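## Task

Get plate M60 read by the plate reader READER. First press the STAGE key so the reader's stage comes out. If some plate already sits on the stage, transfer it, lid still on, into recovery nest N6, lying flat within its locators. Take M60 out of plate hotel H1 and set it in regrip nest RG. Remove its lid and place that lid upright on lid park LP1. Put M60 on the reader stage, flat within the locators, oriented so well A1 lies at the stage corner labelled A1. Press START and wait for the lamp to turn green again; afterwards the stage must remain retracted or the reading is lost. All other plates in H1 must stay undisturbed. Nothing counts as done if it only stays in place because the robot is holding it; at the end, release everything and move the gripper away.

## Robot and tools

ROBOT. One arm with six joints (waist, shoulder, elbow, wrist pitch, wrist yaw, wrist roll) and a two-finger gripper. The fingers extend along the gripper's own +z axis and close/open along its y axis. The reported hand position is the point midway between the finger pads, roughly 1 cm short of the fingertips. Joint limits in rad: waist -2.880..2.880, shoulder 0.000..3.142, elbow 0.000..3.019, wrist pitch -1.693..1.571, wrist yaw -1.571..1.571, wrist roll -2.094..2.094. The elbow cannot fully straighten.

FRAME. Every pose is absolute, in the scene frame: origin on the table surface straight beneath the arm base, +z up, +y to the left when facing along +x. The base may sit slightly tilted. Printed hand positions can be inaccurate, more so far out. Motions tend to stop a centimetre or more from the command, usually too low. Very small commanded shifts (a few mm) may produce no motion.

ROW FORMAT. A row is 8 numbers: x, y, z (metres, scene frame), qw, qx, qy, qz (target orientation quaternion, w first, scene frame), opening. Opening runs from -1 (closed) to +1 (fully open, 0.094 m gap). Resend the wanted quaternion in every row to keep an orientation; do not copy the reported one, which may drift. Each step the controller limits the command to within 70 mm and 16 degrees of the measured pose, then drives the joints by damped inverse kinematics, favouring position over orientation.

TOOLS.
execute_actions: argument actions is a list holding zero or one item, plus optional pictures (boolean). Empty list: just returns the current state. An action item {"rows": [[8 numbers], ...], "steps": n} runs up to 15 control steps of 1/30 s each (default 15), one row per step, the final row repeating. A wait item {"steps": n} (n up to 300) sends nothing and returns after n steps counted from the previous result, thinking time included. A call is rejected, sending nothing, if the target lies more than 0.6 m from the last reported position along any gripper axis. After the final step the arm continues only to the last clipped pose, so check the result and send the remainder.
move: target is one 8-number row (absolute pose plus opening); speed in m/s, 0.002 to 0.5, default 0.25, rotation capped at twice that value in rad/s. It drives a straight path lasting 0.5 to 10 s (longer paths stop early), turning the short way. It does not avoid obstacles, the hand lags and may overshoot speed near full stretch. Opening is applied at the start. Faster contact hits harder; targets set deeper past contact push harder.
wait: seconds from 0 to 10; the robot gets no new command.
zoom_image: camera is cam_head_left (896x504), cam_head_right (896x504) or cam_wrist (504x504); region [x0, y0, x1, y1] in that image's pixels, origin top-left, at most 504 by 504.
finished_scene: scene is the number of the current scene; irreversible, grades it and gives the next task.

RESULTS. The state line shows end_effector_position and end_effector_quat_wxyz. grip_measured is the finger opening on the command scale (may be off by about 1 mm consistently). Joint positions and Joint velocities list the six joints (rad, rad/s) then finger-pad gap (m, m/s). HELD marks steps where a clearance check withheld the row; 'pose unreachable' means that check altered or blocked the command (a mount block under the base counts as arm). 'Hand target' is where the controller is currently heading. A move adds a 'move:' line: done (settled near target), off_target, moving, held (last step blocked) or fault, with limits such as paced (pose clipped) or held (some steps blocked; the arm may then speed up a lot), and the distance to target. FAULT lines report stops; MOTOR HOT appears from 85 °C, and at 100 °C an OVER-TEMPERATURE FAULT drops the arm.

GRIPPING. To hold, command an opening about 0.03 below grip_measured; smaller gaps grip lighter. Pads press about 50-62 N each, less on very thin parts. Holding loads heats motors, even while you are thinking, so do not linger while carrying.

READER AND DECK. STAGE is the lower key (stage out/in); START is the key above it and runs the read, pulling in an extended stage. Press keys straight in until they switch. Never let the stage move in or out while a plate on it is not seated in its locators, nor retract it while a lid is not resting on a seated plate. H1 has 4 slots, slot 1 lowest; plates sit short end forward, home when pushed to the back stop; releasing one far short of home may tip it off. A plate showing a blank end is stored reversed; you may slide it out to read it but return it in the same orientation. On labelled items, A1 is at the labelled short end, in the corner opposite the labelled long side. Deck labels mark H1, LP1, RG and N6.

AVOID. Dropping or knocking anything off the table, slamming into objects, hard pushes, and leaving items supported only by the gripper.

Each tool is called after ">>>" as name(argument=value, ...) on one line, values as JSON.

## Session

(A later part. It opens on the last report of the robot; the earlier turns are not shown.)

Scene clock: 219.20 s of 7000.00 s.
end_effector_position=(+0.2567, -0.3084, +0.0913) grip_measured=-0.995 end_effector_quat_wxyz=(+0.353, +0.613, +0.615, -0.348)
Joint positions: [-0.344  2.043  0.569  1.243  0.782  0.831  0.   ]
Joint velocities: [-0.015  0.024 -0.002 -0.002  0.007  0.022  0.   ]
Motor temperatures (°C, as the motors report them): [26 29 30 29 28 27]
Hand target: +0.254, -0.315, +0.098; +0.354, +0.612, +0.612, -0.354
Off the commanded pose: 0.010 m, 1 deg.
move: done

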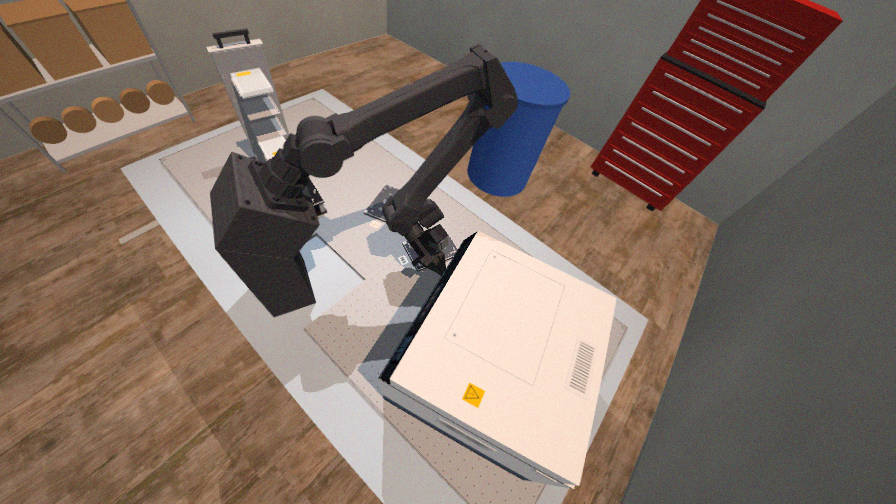

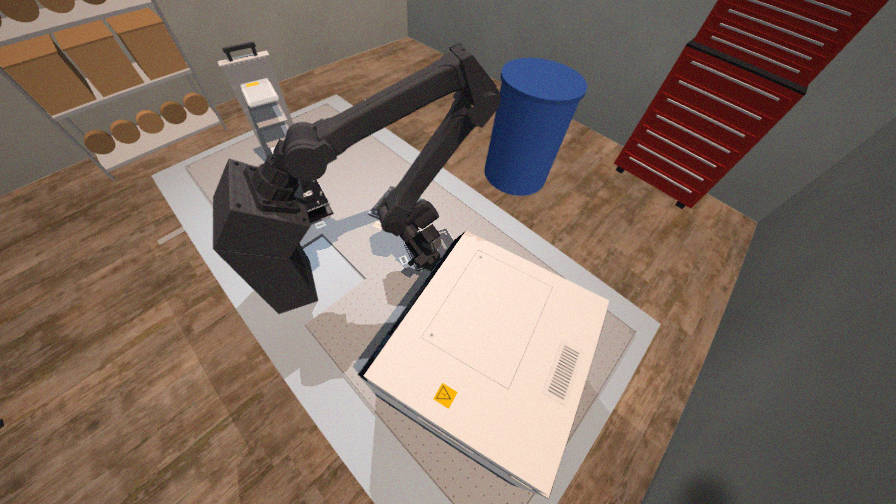

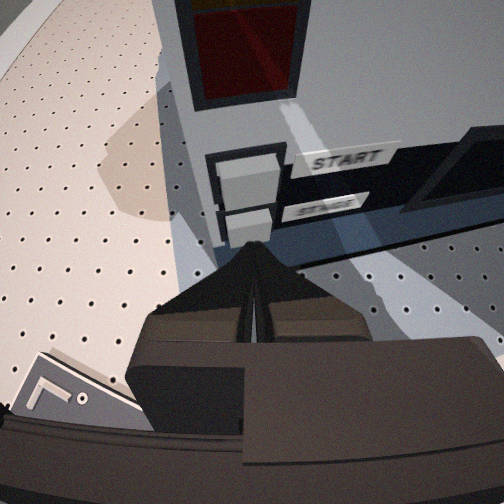

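>>> move(target=[0.258,-0.31,0.112,0.354,0.612,0.612,-0.354,-1], speed=0.02)

Scene clock: 225.17 s of 7000.00 s.
end_effector_position=(+0.2583, -0.3086, +0.1030) grip_measured=-0.996 end_effector_quat_wxyz=(+0.352, +0.613, +0.614, -0.350)
Joint positions: [-0.344  2.002  0.545  1.223  0.785  0.831  0.   ]
Joint velocities: [-0.005  0.015  0.007 -0.007 -0.022  0.022 -0.   ]
Motor temperatures (°C, as the motors report them): [26 29 30 29 28 27]
Hand target: +0.258, -0.310, +0.112; +0.354, +0.612, +0.612, -0.354
Off the commanded pose: 0.009 m, 1 deg.
After step 90, 1.67 s passed at rest.
move: done

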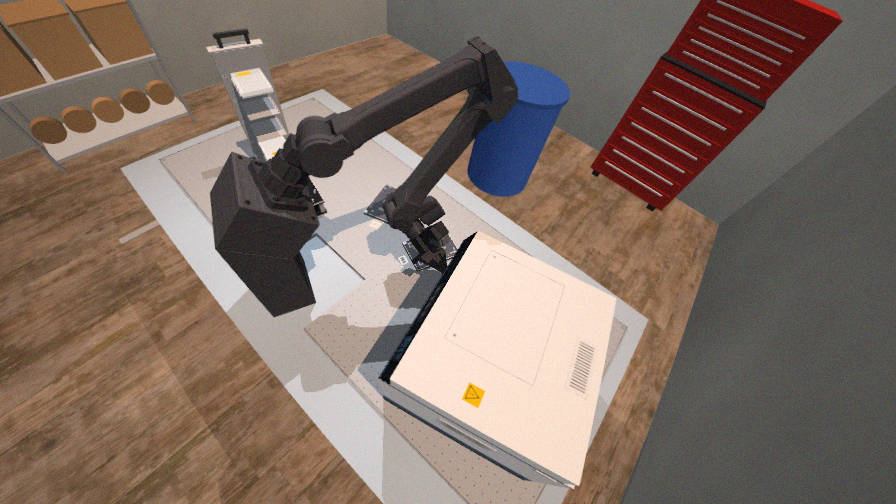

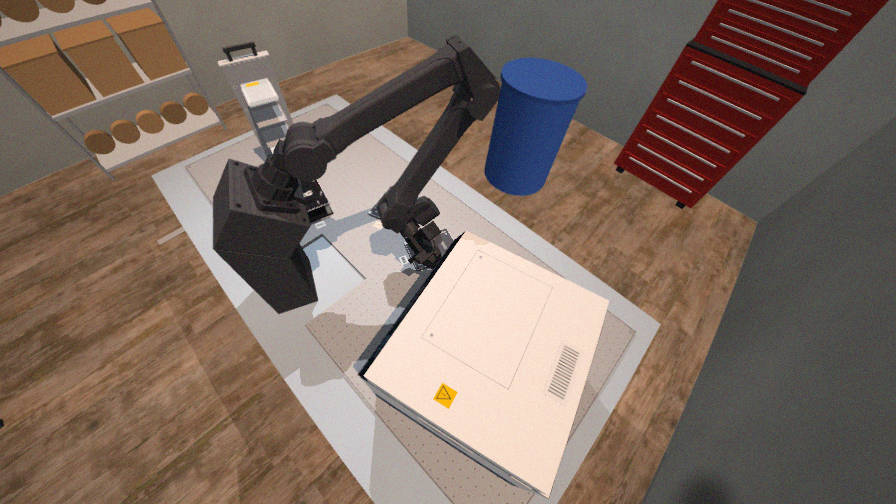

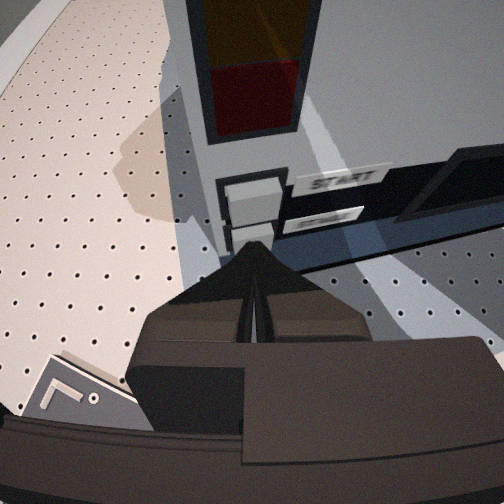

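>>> move(target=[0.257,-0.335,0.099,0.354,0.612,0.612,-0.354,-1], speed=0.015)

Scene clock: 238.10 s of 7000.00 s.
end_effector_position=(+0.2594, -0.3145, +0.0983) grip_measured=-0.996 end_effector_quat_wxyz=(+0.348, +0.612, +0.624, -0.339)
Joint positions: [-0.365  2.002  0.554  1.212  0.735  0.82   0.   ]
Joint velocities: [-0.005 -0.005  0.002  0.002  0.037  0.007  0.002]
Motor temperatures (°C, as the motors report them): [26 29 30 28 29 27]
Hand target: +0.257, -0.335, +0.100; +0.354, +0.612, +0.612, -0.354
Off the commanded pose: 0.021 m, 2 deg.
After step 90, 7.93 s passed at rest.
move: off_target

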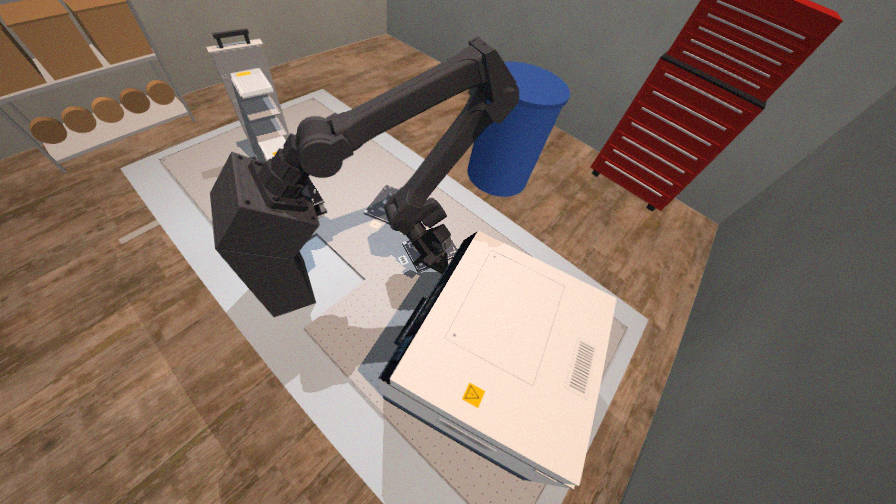

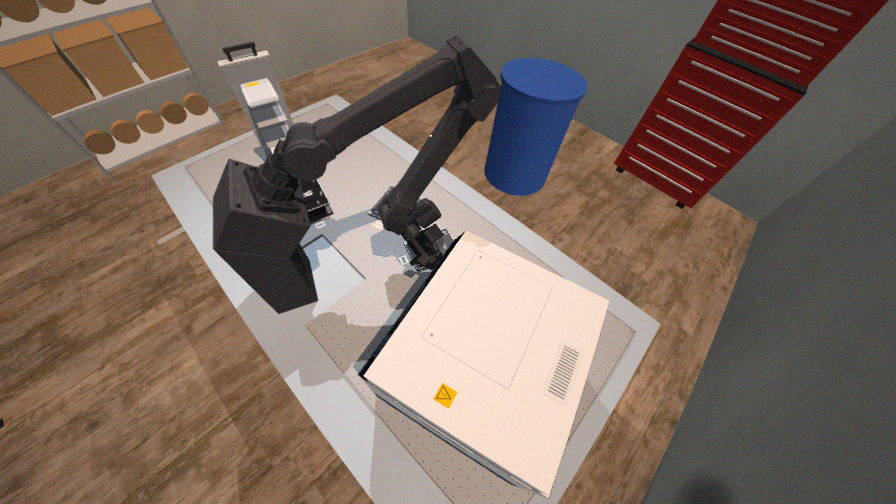

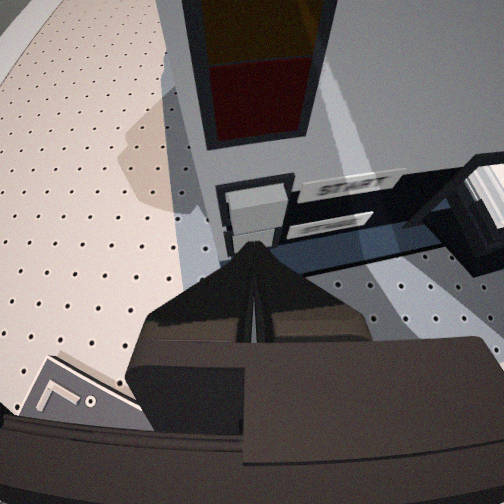

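It switched; the stage is emerging. STAGE at ee (.259,-.315,.098). Back off.

>>> move(target=[0.3,-0.2,0.25,0.354,0.612,0.612,-0.354,1])

Scene clock: 252.17 s of 7000.00 s.
end_effector_position=(+0.3025, -0.1976, +0.2521) grip_measured=+1.000 end_effector_quat_wxyz=(+0.353, +0.609, +0.615, -0.354)
Joint positions: [0.065 1.323 0.313 0.58  1.182 1.056 0.094]
Joint velocities: [-0.005 -0.005  0.002 -0.002 -0.051  0.051  0.   ]
Motor temperatures (°C, as the motors report them): [26 29 30 28 29 27]
Hand target: +0.302, -0.197, +0.252; +0.353, +0.613, +0.612, -0.354
Off the commanded pose: 0.004 m, 0 deg.
After step 130, 8.30 s passed at rest.
move: done

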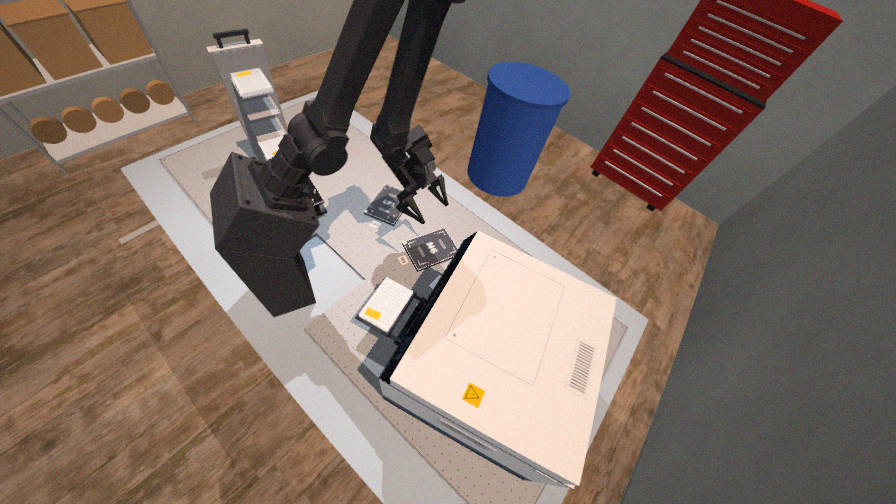

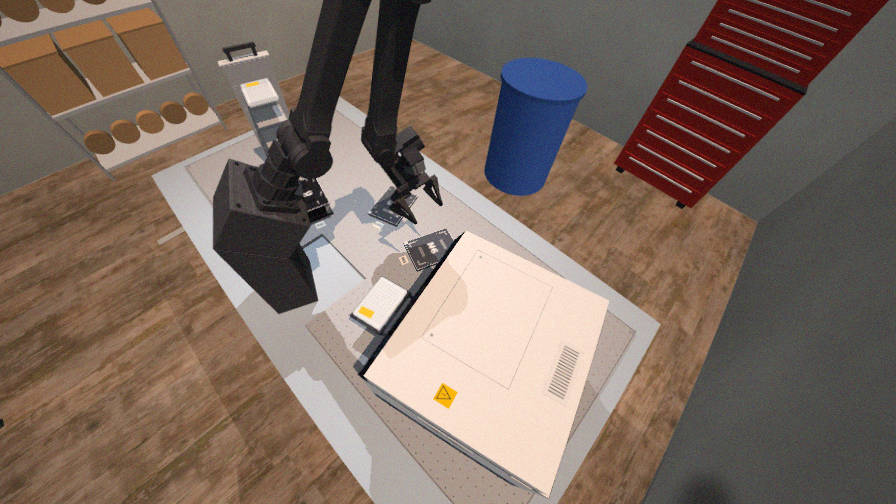

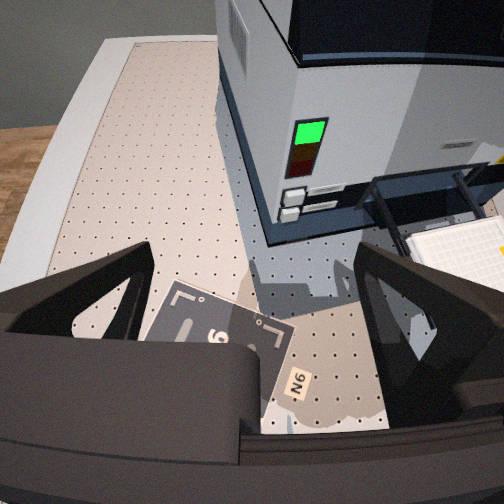

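>>> move(target=[0.14,-0.23,0.3,0,0,1,0,1])

Scene clock: 268.30 s of 7000.00 s.
end_effector_position=(+0.1329, -0.2211, +0.2994) grip_measured=+1.000 end_effector_quat_wxyz=(-0.007, +0.008, +1.000, +0.003)
Joint positions: [-1.189  0.846  0.327 -0.616 -0.569 -1.231  0.094]
Joint velocities: [ 0.005 -0.005 -0.002 -0.032 -0.051 -0.051  0.   ]
Motor temperatures (°C, as the motors report them): [26 29 30 28 29 27]
Hand target: +0.137, -0.233, +0.305; -0.006, +0.002, +1.000, -0.004
Off the commanded pose: 0.011 m, 1 deg.
After step 90, 8.83 s passed at rest.
move: off_target

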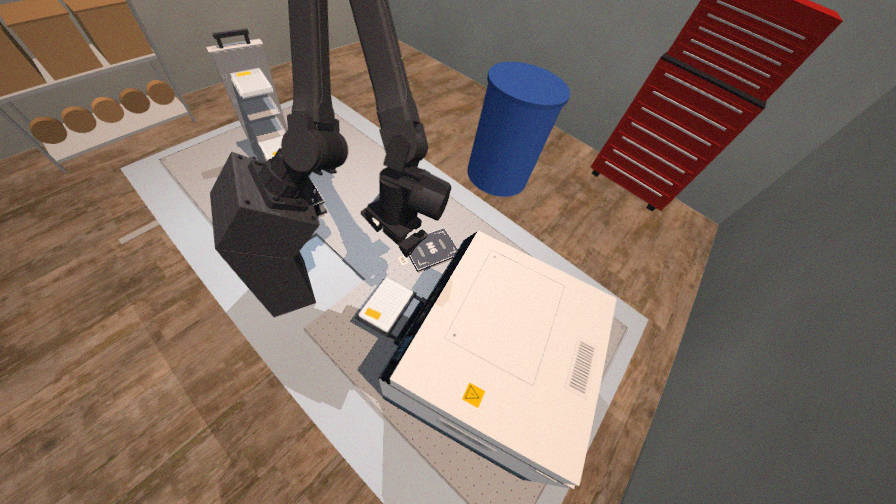

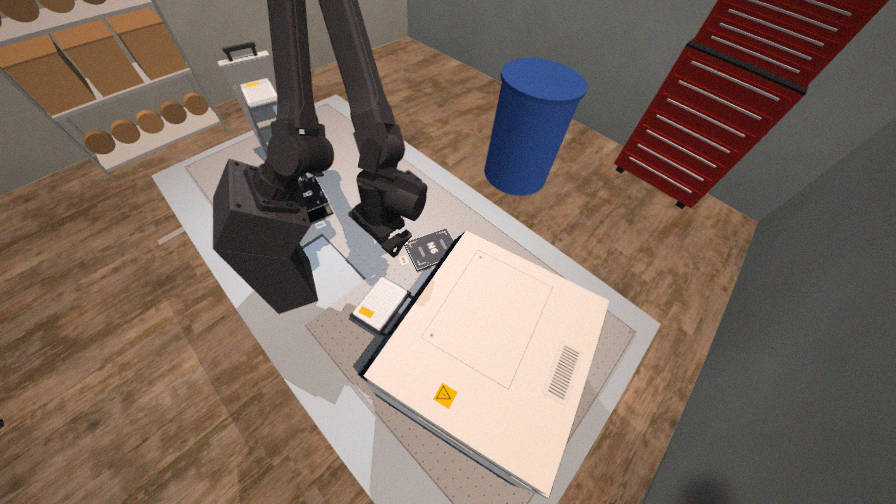

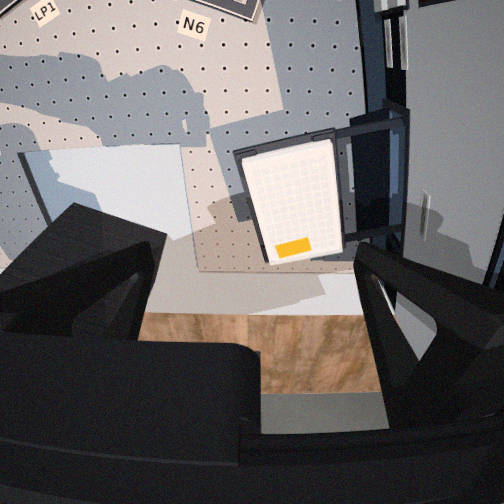

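>>> move(target=[0.095,-0.262,0.19,0,-0.07,0.9976,0,1], speed=0.15)

Scene clock: 280.80 s of 7000.00 s.
end_effector_position=(+0.0891, -0.2624, +0.1885) grip_measured=+1.000 end_effector_quat_wxyz=(-0.003, -0.054, +0.999, +0.003)
Joint positions: [-1.136  1.5    0.373  0.027 -0.552 -1.297  0.094]
Joint velocities: [ 0.005  0.005 -0.012  0.032  0.022 -0.051  0.   ]
Motor temperatures (°C, as the motors report them): [26 28 31 28 28 27]
Hand target: +0.094, -0.264, +0.187; +0.000, -0.070, +0.998, +0.000
Off the commanded pose: 0.006 m, 2 deg.
After step 90, 8.27 s passed at rest.
move: done

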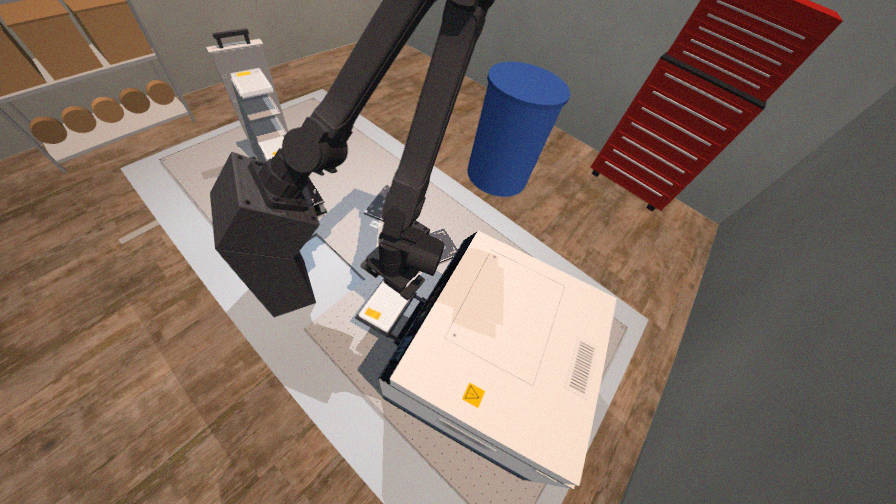

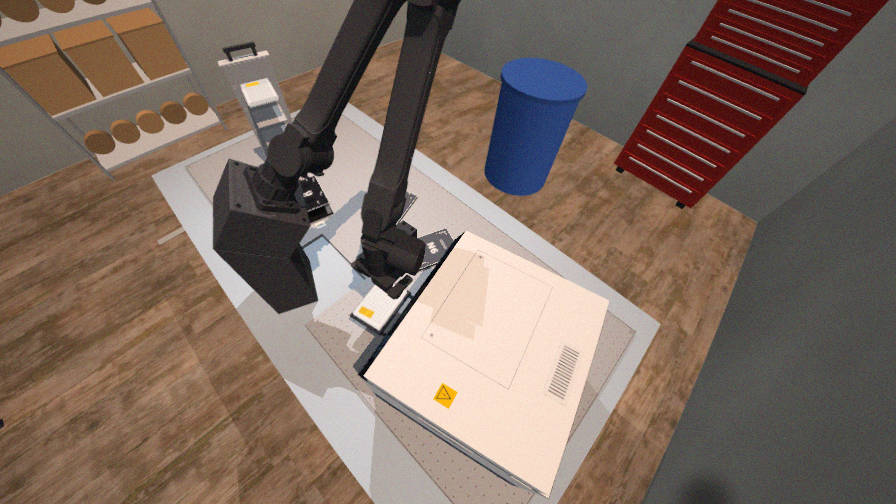

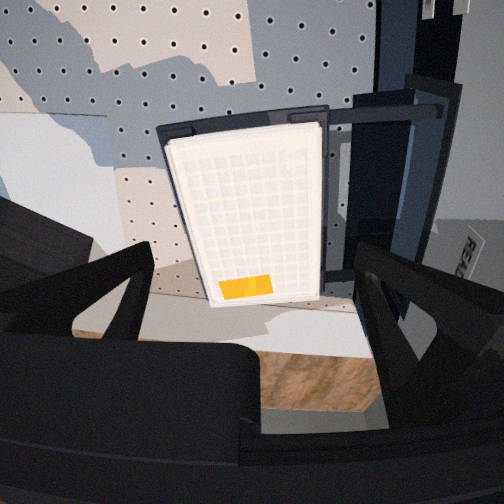

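>>> move(target=[0.075,-0.264,0.145,0,-0.096,0.995,0,1], speed=0.08)

Scene clock: 295.87 s of 7000.00 s.
end_effector_position=(+0.0707, -0.2626, +0.1466) grip_measured=+1.000 end_effector_quat_wxyz=(-0.002, -0.081, +0.997, +0.002)
Joint positions: [-1.108  1.722  0.4    0.239 -0.539 -1.321  0.094]
Joint velocities: [-0.015 -0.005  0.007  0.002  0.022 -0.154  0.   ]
Motor temperatures (°C, as the motors report them): [26 28 30 28 28 27]
Hand target: +0.075, -0.264, +0.144; +0.000, -0.096, +0.995, +0.000
Off the commanded pose: 0.005 m, 2 deg.
After step 90, 11.17 s passed at rest.
move: done

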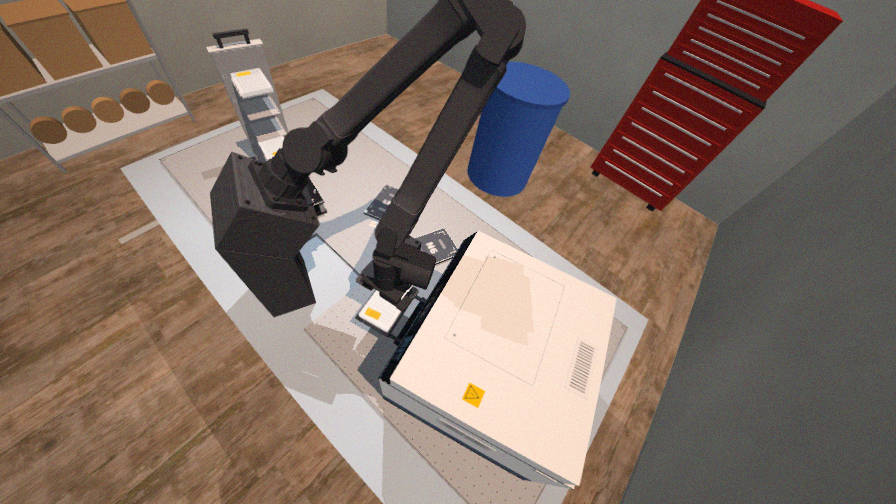

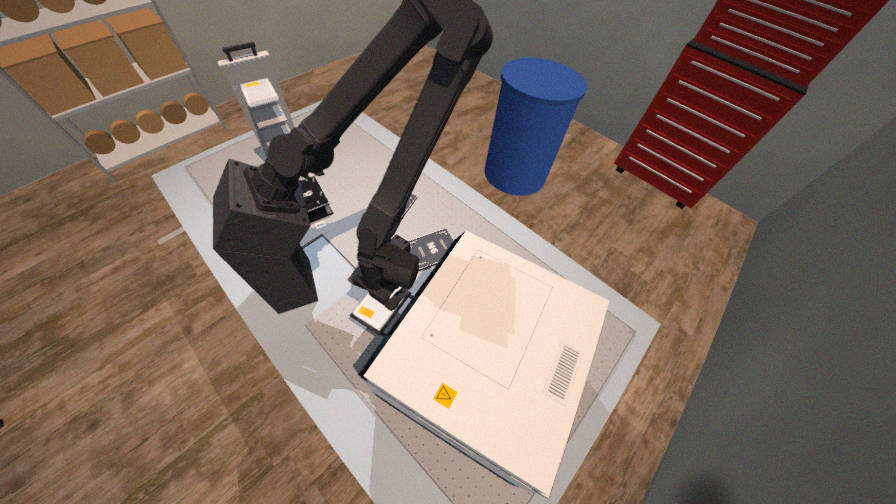

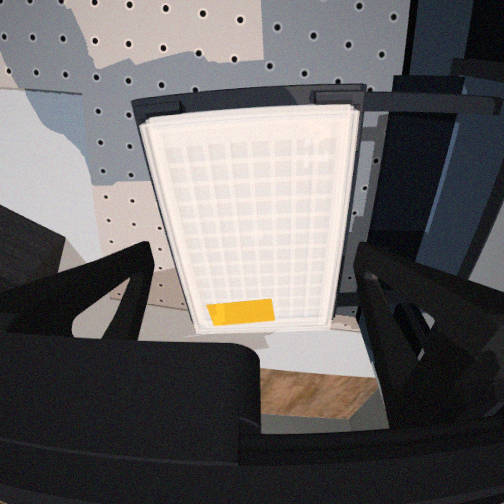

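>>> move(target=[0.068,-0.269,0.132,0,-0.105,0.9945,0,1], speed=0.03)

Scene clock: 315.13 s of 7000.00 s.
end_effector_position=(+0.0660, -0.2687, +0.1354) grip_measured=+1.000 end_effector_quat_wxyz=(-0.002, -0.093, +0.996, +0.000)
Joint positions: [-1.108  1.778  0.424  0.276 -0.539 -1.342  0.094]
Joint velocities: [-0.005 -0.005  0.002  0.002  0.066  0.007  0.   ]
Motor temperatures (°C, as the motors report them): [26 28 29 28 28 27]
Hand target: +0.068, -0.269, +0.132; +0.000, -0.105, +0.994, -0.000
Off the commanded pose: 0.004 m, 1 deg.
After step 90, 15.27 s passed at rest.
move: done

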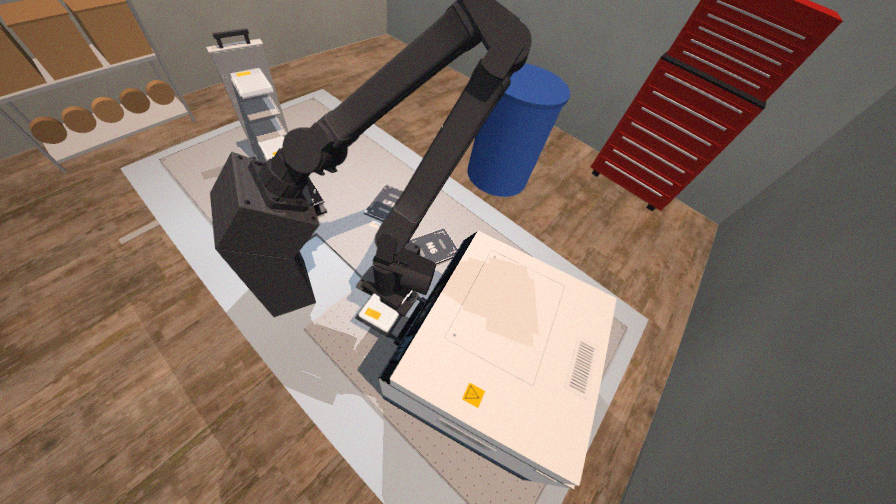

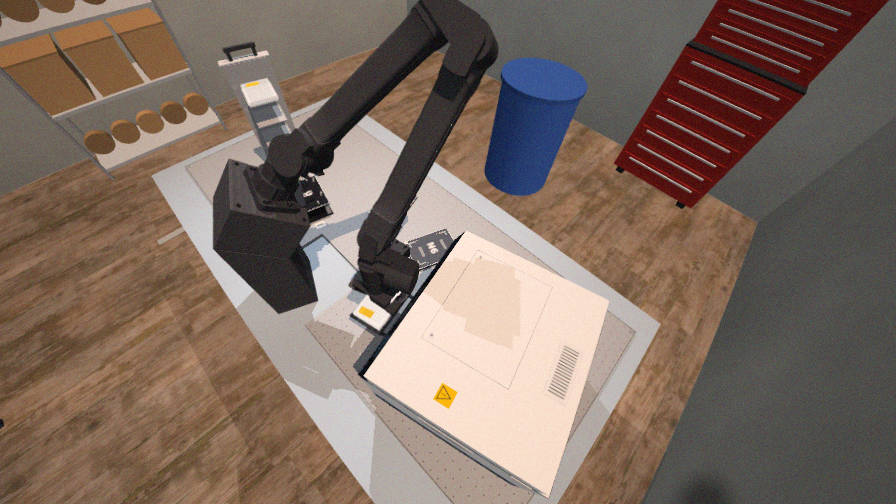

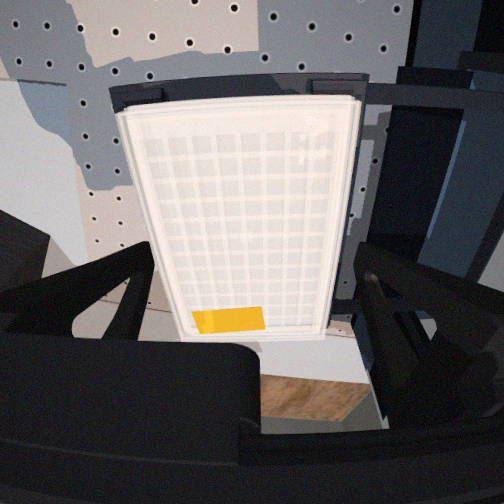

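>>> move(target=[0.067,-0.269,0.102,0,-0.096,0.995,0,1], speed=0.02)

Scene clock: 324.10 s of 7000.00 s.
end_effector_position=(+0.0634, -0.2693, +0.1188) grip_measured=+1.000 end_effector_quat_wxyz=(-0.002, -0.088, +0.996, -0.005)
Joint positions: [-1.085  1.849  0.44   0.354 -0.525 -1.304  0.094]
Joint velocities: [-0.005  0.005  0.012 -0.002  0.066 -0.022  0.   ]
Motor temperatures (°C, as the motors report them): [26 28 29 28 28 27]
Hand target: +0.067, -0.268, +0.103; +0.000, -0.096, +0.995, +0.001
Off the commanded pose: 0.017 m, 1 deg.
After step 90, 4.07 s passed at rest.
move: off_target

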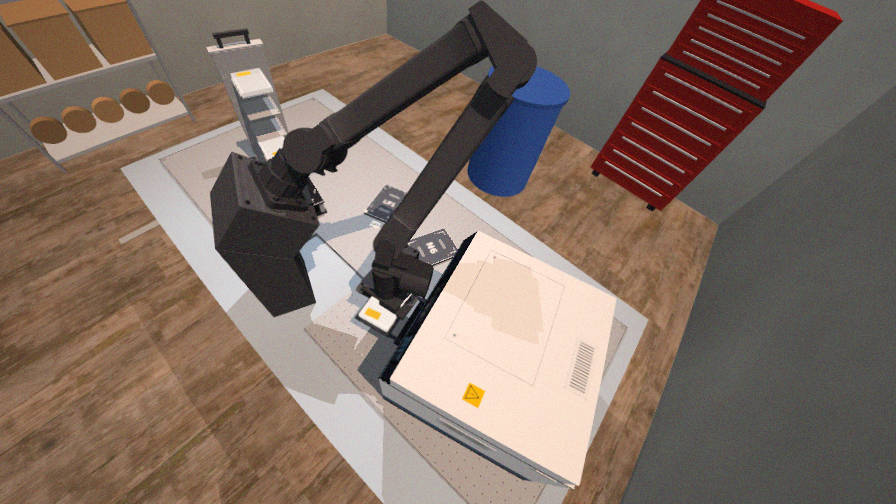

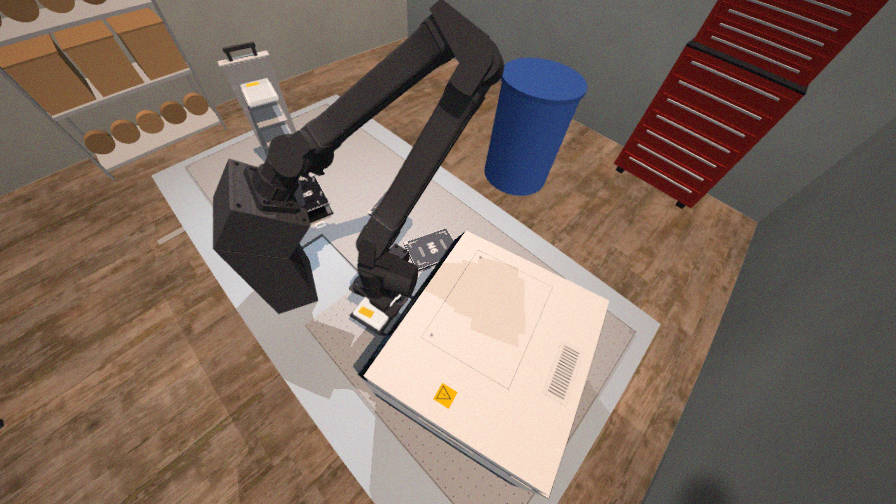

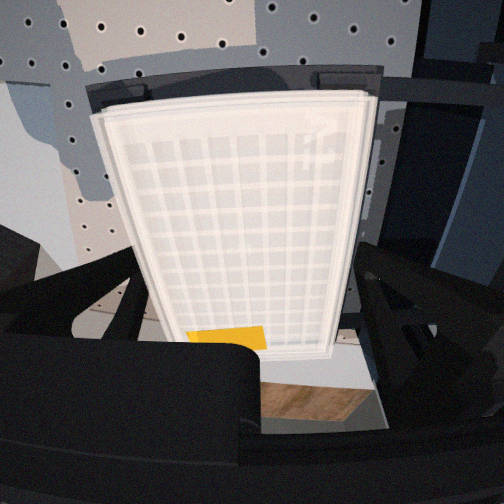

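>>> zoom_image(camera="cam_wrist", region=[60, 160, 440, 380])

>>> zoom_image(camera="cam_head_left", region=[330, 250, 450, 350])

Region (60, 160, 440, 380) of cam_wrist's 504x504 image, scaled by 1.326, with more detail than that image has; it fills the top 292 rows of this view, and the rest is white.

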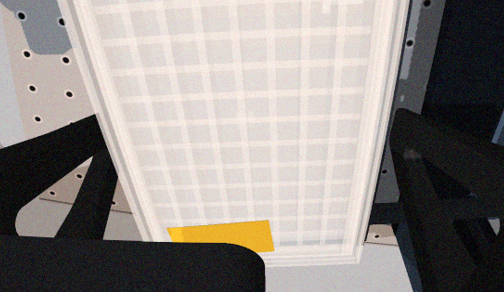

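Region (330, 250, 450, 350) of cam_head_left's 896x504 image, scaled by 4.200, with more detail than that image has.

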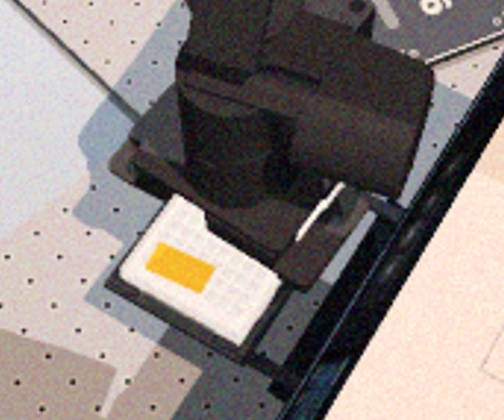

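>>> move(target=[0.066,-0.264,0.128,0,-0.09,0.996,0,1], speed=0.02)

>>> move(target=[0.066,-0.264,0.105,0,-0.09,0.996,0,1], speed=0.015)

Scene clock: 345.00 s of 7000.00 s.
end_effector_position=(+0.0661, -0.2687, +0.1239) grip_measured=+1.000 end_effector_quat_wxyz=(-0.000, -0.087, +0.996, -0.003)
Joint positions: [-1.088  1.824  0.434  0.329 -0.53  -1.307  0.094]
Joint velocities: [-0.005 -0.005 -0.002  0.017  0.007 -0.051  0.   ]
Motor temperatures (°C, as the motors report them): [26 28 29 28 28 27]
Hand target: +0.066, -0.264, +0.128; -0.000, -0.090, +0.996, -0.000
Off the commanded pose: 0.006 m, 0 deg.
After step 90, 17.10 s passed at rest.
move: done

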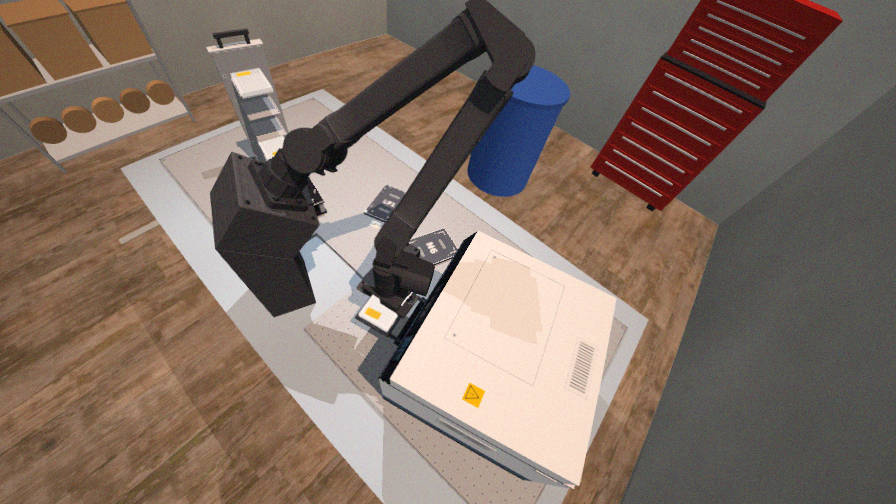

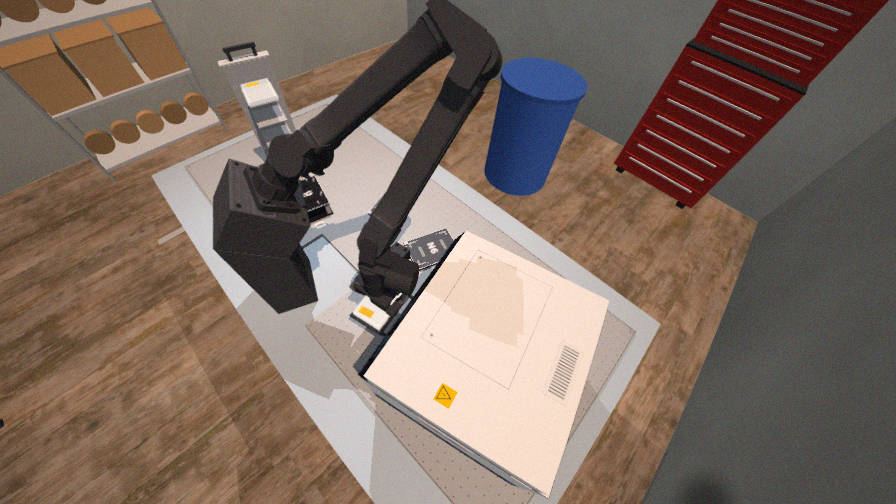

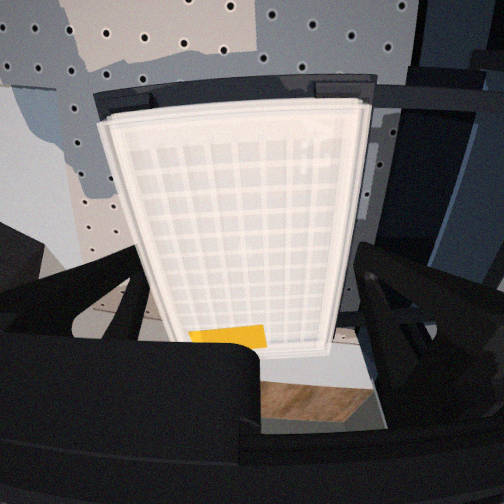

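Scene clock: 346.53 s of 7000.00 s.
end_effector_position=(+0.0627, -0.2675, +0.1191) grip_measured=+1.000 end_effector_quat_wxyz=(-0.001, -0.084, +0.996, -0.007)
Joint positions: [-1.085  1.852  0.432  0.37  -0.523 -1.293  0.094]
Joint velocities: [-0.024 -0.005  0.017 -0.002 -0.007 -0.007  0.   ]
Motor temperatures (°C, as the motors report them): [26 28 29 28 28 27]
Hand target: +0.066, -0.264, +0.105; -0.000, -0.090, +0.996, +0.000
Off the commanded pose: 0.015 m, 1 deg.
move: off_target

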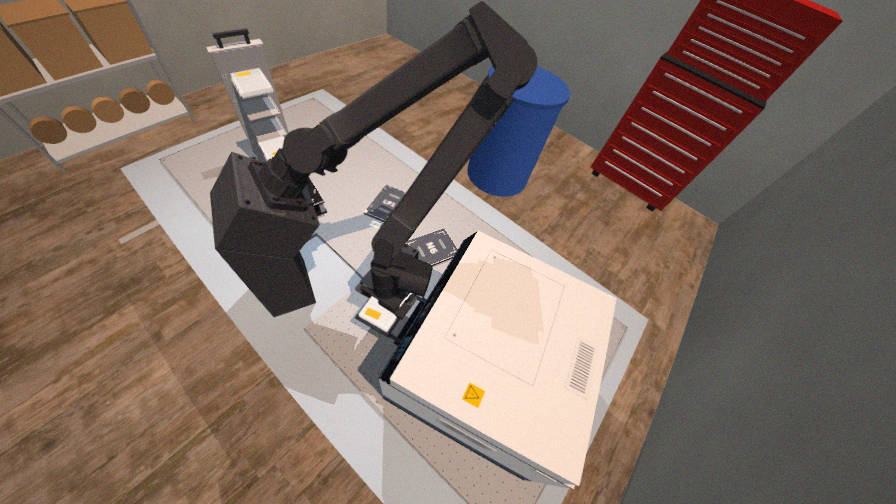

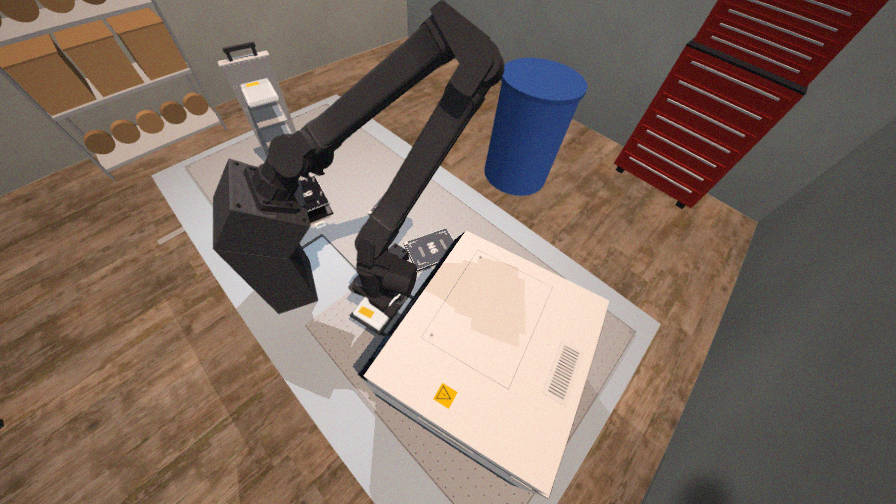

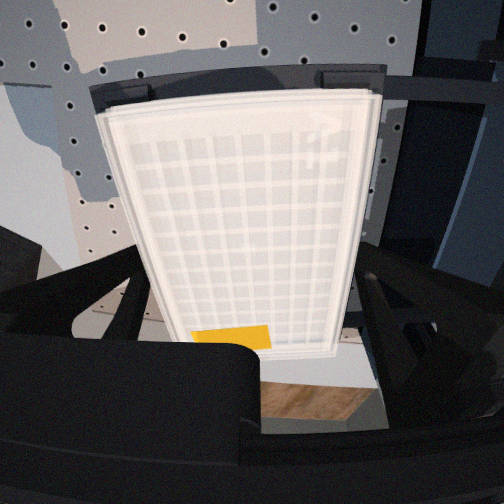

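>>> move(target=[0.064,-0.267,0.121,0,-0.085,0.996,0,0.75], speed=0.02)

Scene clock: 354.30 s of 7000.00 s.
end_effector_position=(+0.0619, -0.2649, +0.1199) grip_measured=+0.790 end_effector_quat_wxyz=(-0.003, -0.081, +0.997, -0.001)
Joint positions: [-1.086  1.848  0.432  0.352 -0.525 -1.295  0.084]
Joint velocities: [-0.005  0.005 -0.002 -0.002  0.051  0.007  0.   ]
Motor temperatures (°C, as the motors report them): [26 28 29 28 28 27]
Hand target: +0.064, -0.267, +0.121; -0.000, -0.085, +0.996, +0.000
Off the commanded pose: 0.003 m, 1 deg.
After step 90, 4.07 s passed at rest.
move: done

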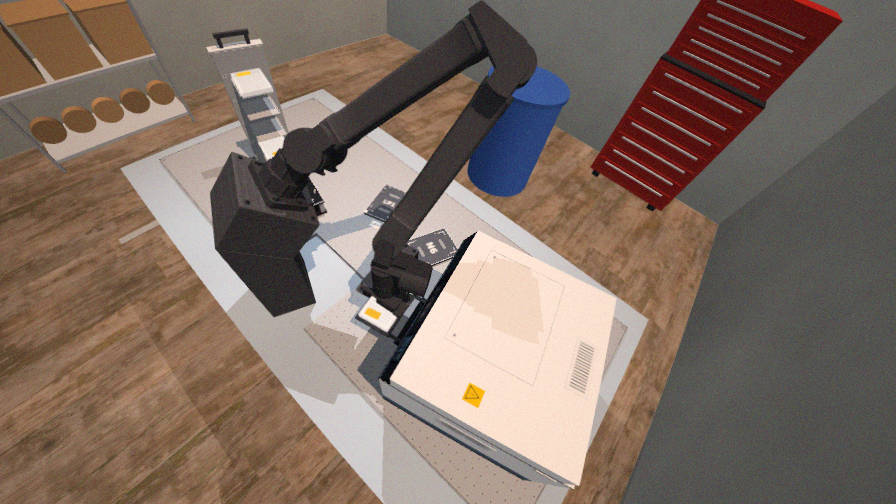

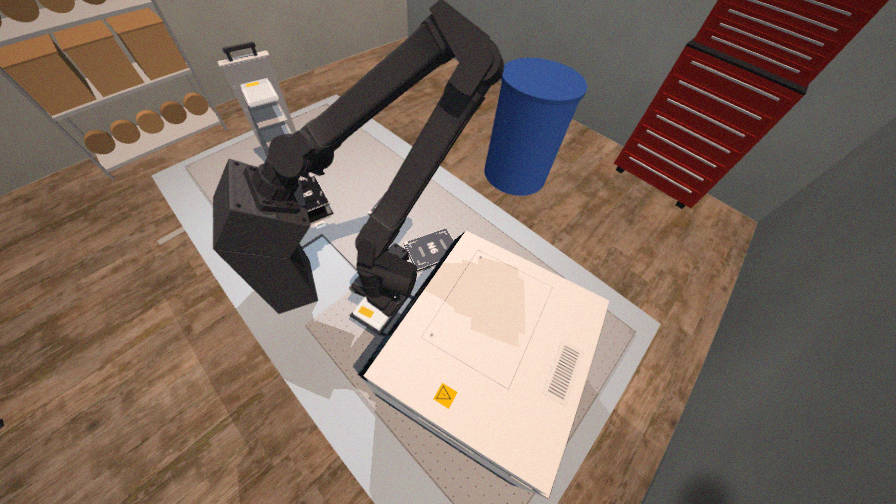

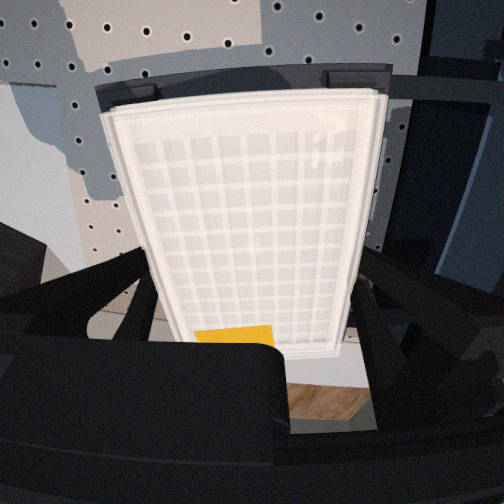

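>>> move(target=[0.064,-0.262,0.2,0,-0.085,0.996,0,0.75], speed=0.06)

Scene clock: 361.67 s of 7000.00 s.
end_effector_position=(+0.0670, -0.2640, +0.1991) grip_measured=+0.790 end_effector_quat_wxyz=(+0.001, -0.085, +0.996, -0.001)
Joint positions: [-1.23   1.517  0.364  0.01  -0.598 -1.453  0.084]
Joint velocities: [ 0.005  0.015  0.007  0.012  0.051 -0.007 -0.001]
Motor temperatures (°C, as the motors report them): [26 28 29 28 28 27]
Hand target: +0.064, -0.262, +0.202; -0.000, -0.085, +0.996, -0.001
Off the commanded pose: 0.004 m, 0 deg.
After step 90, 2.70 s passed at rest.
move: done

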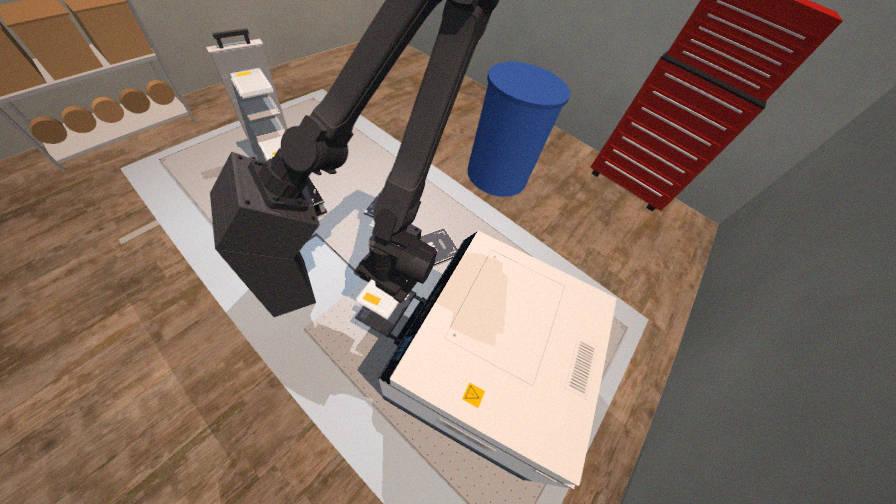

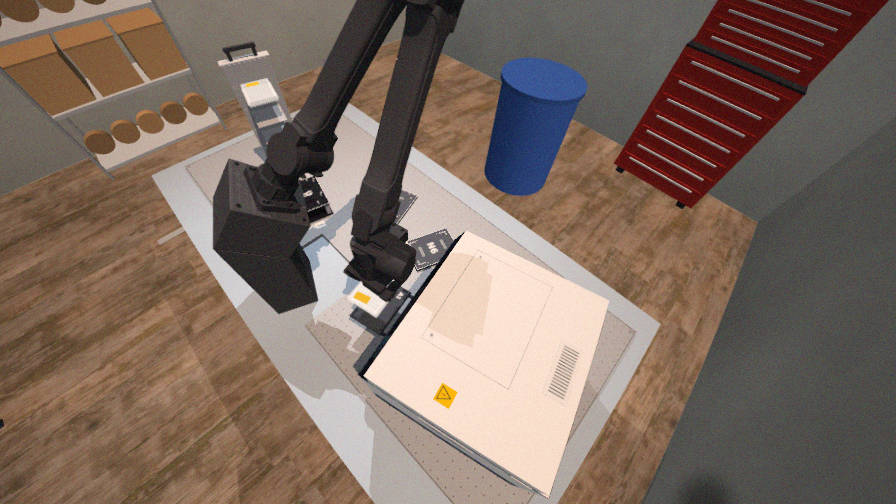

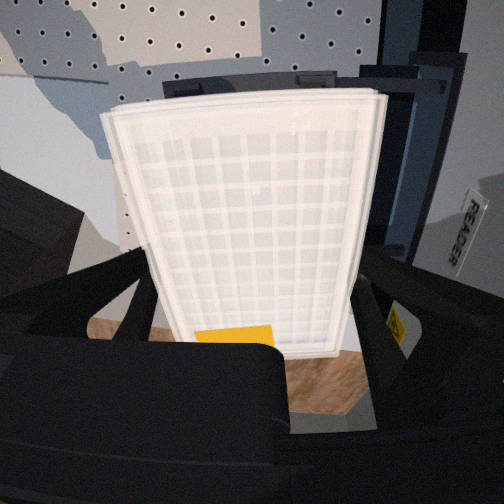

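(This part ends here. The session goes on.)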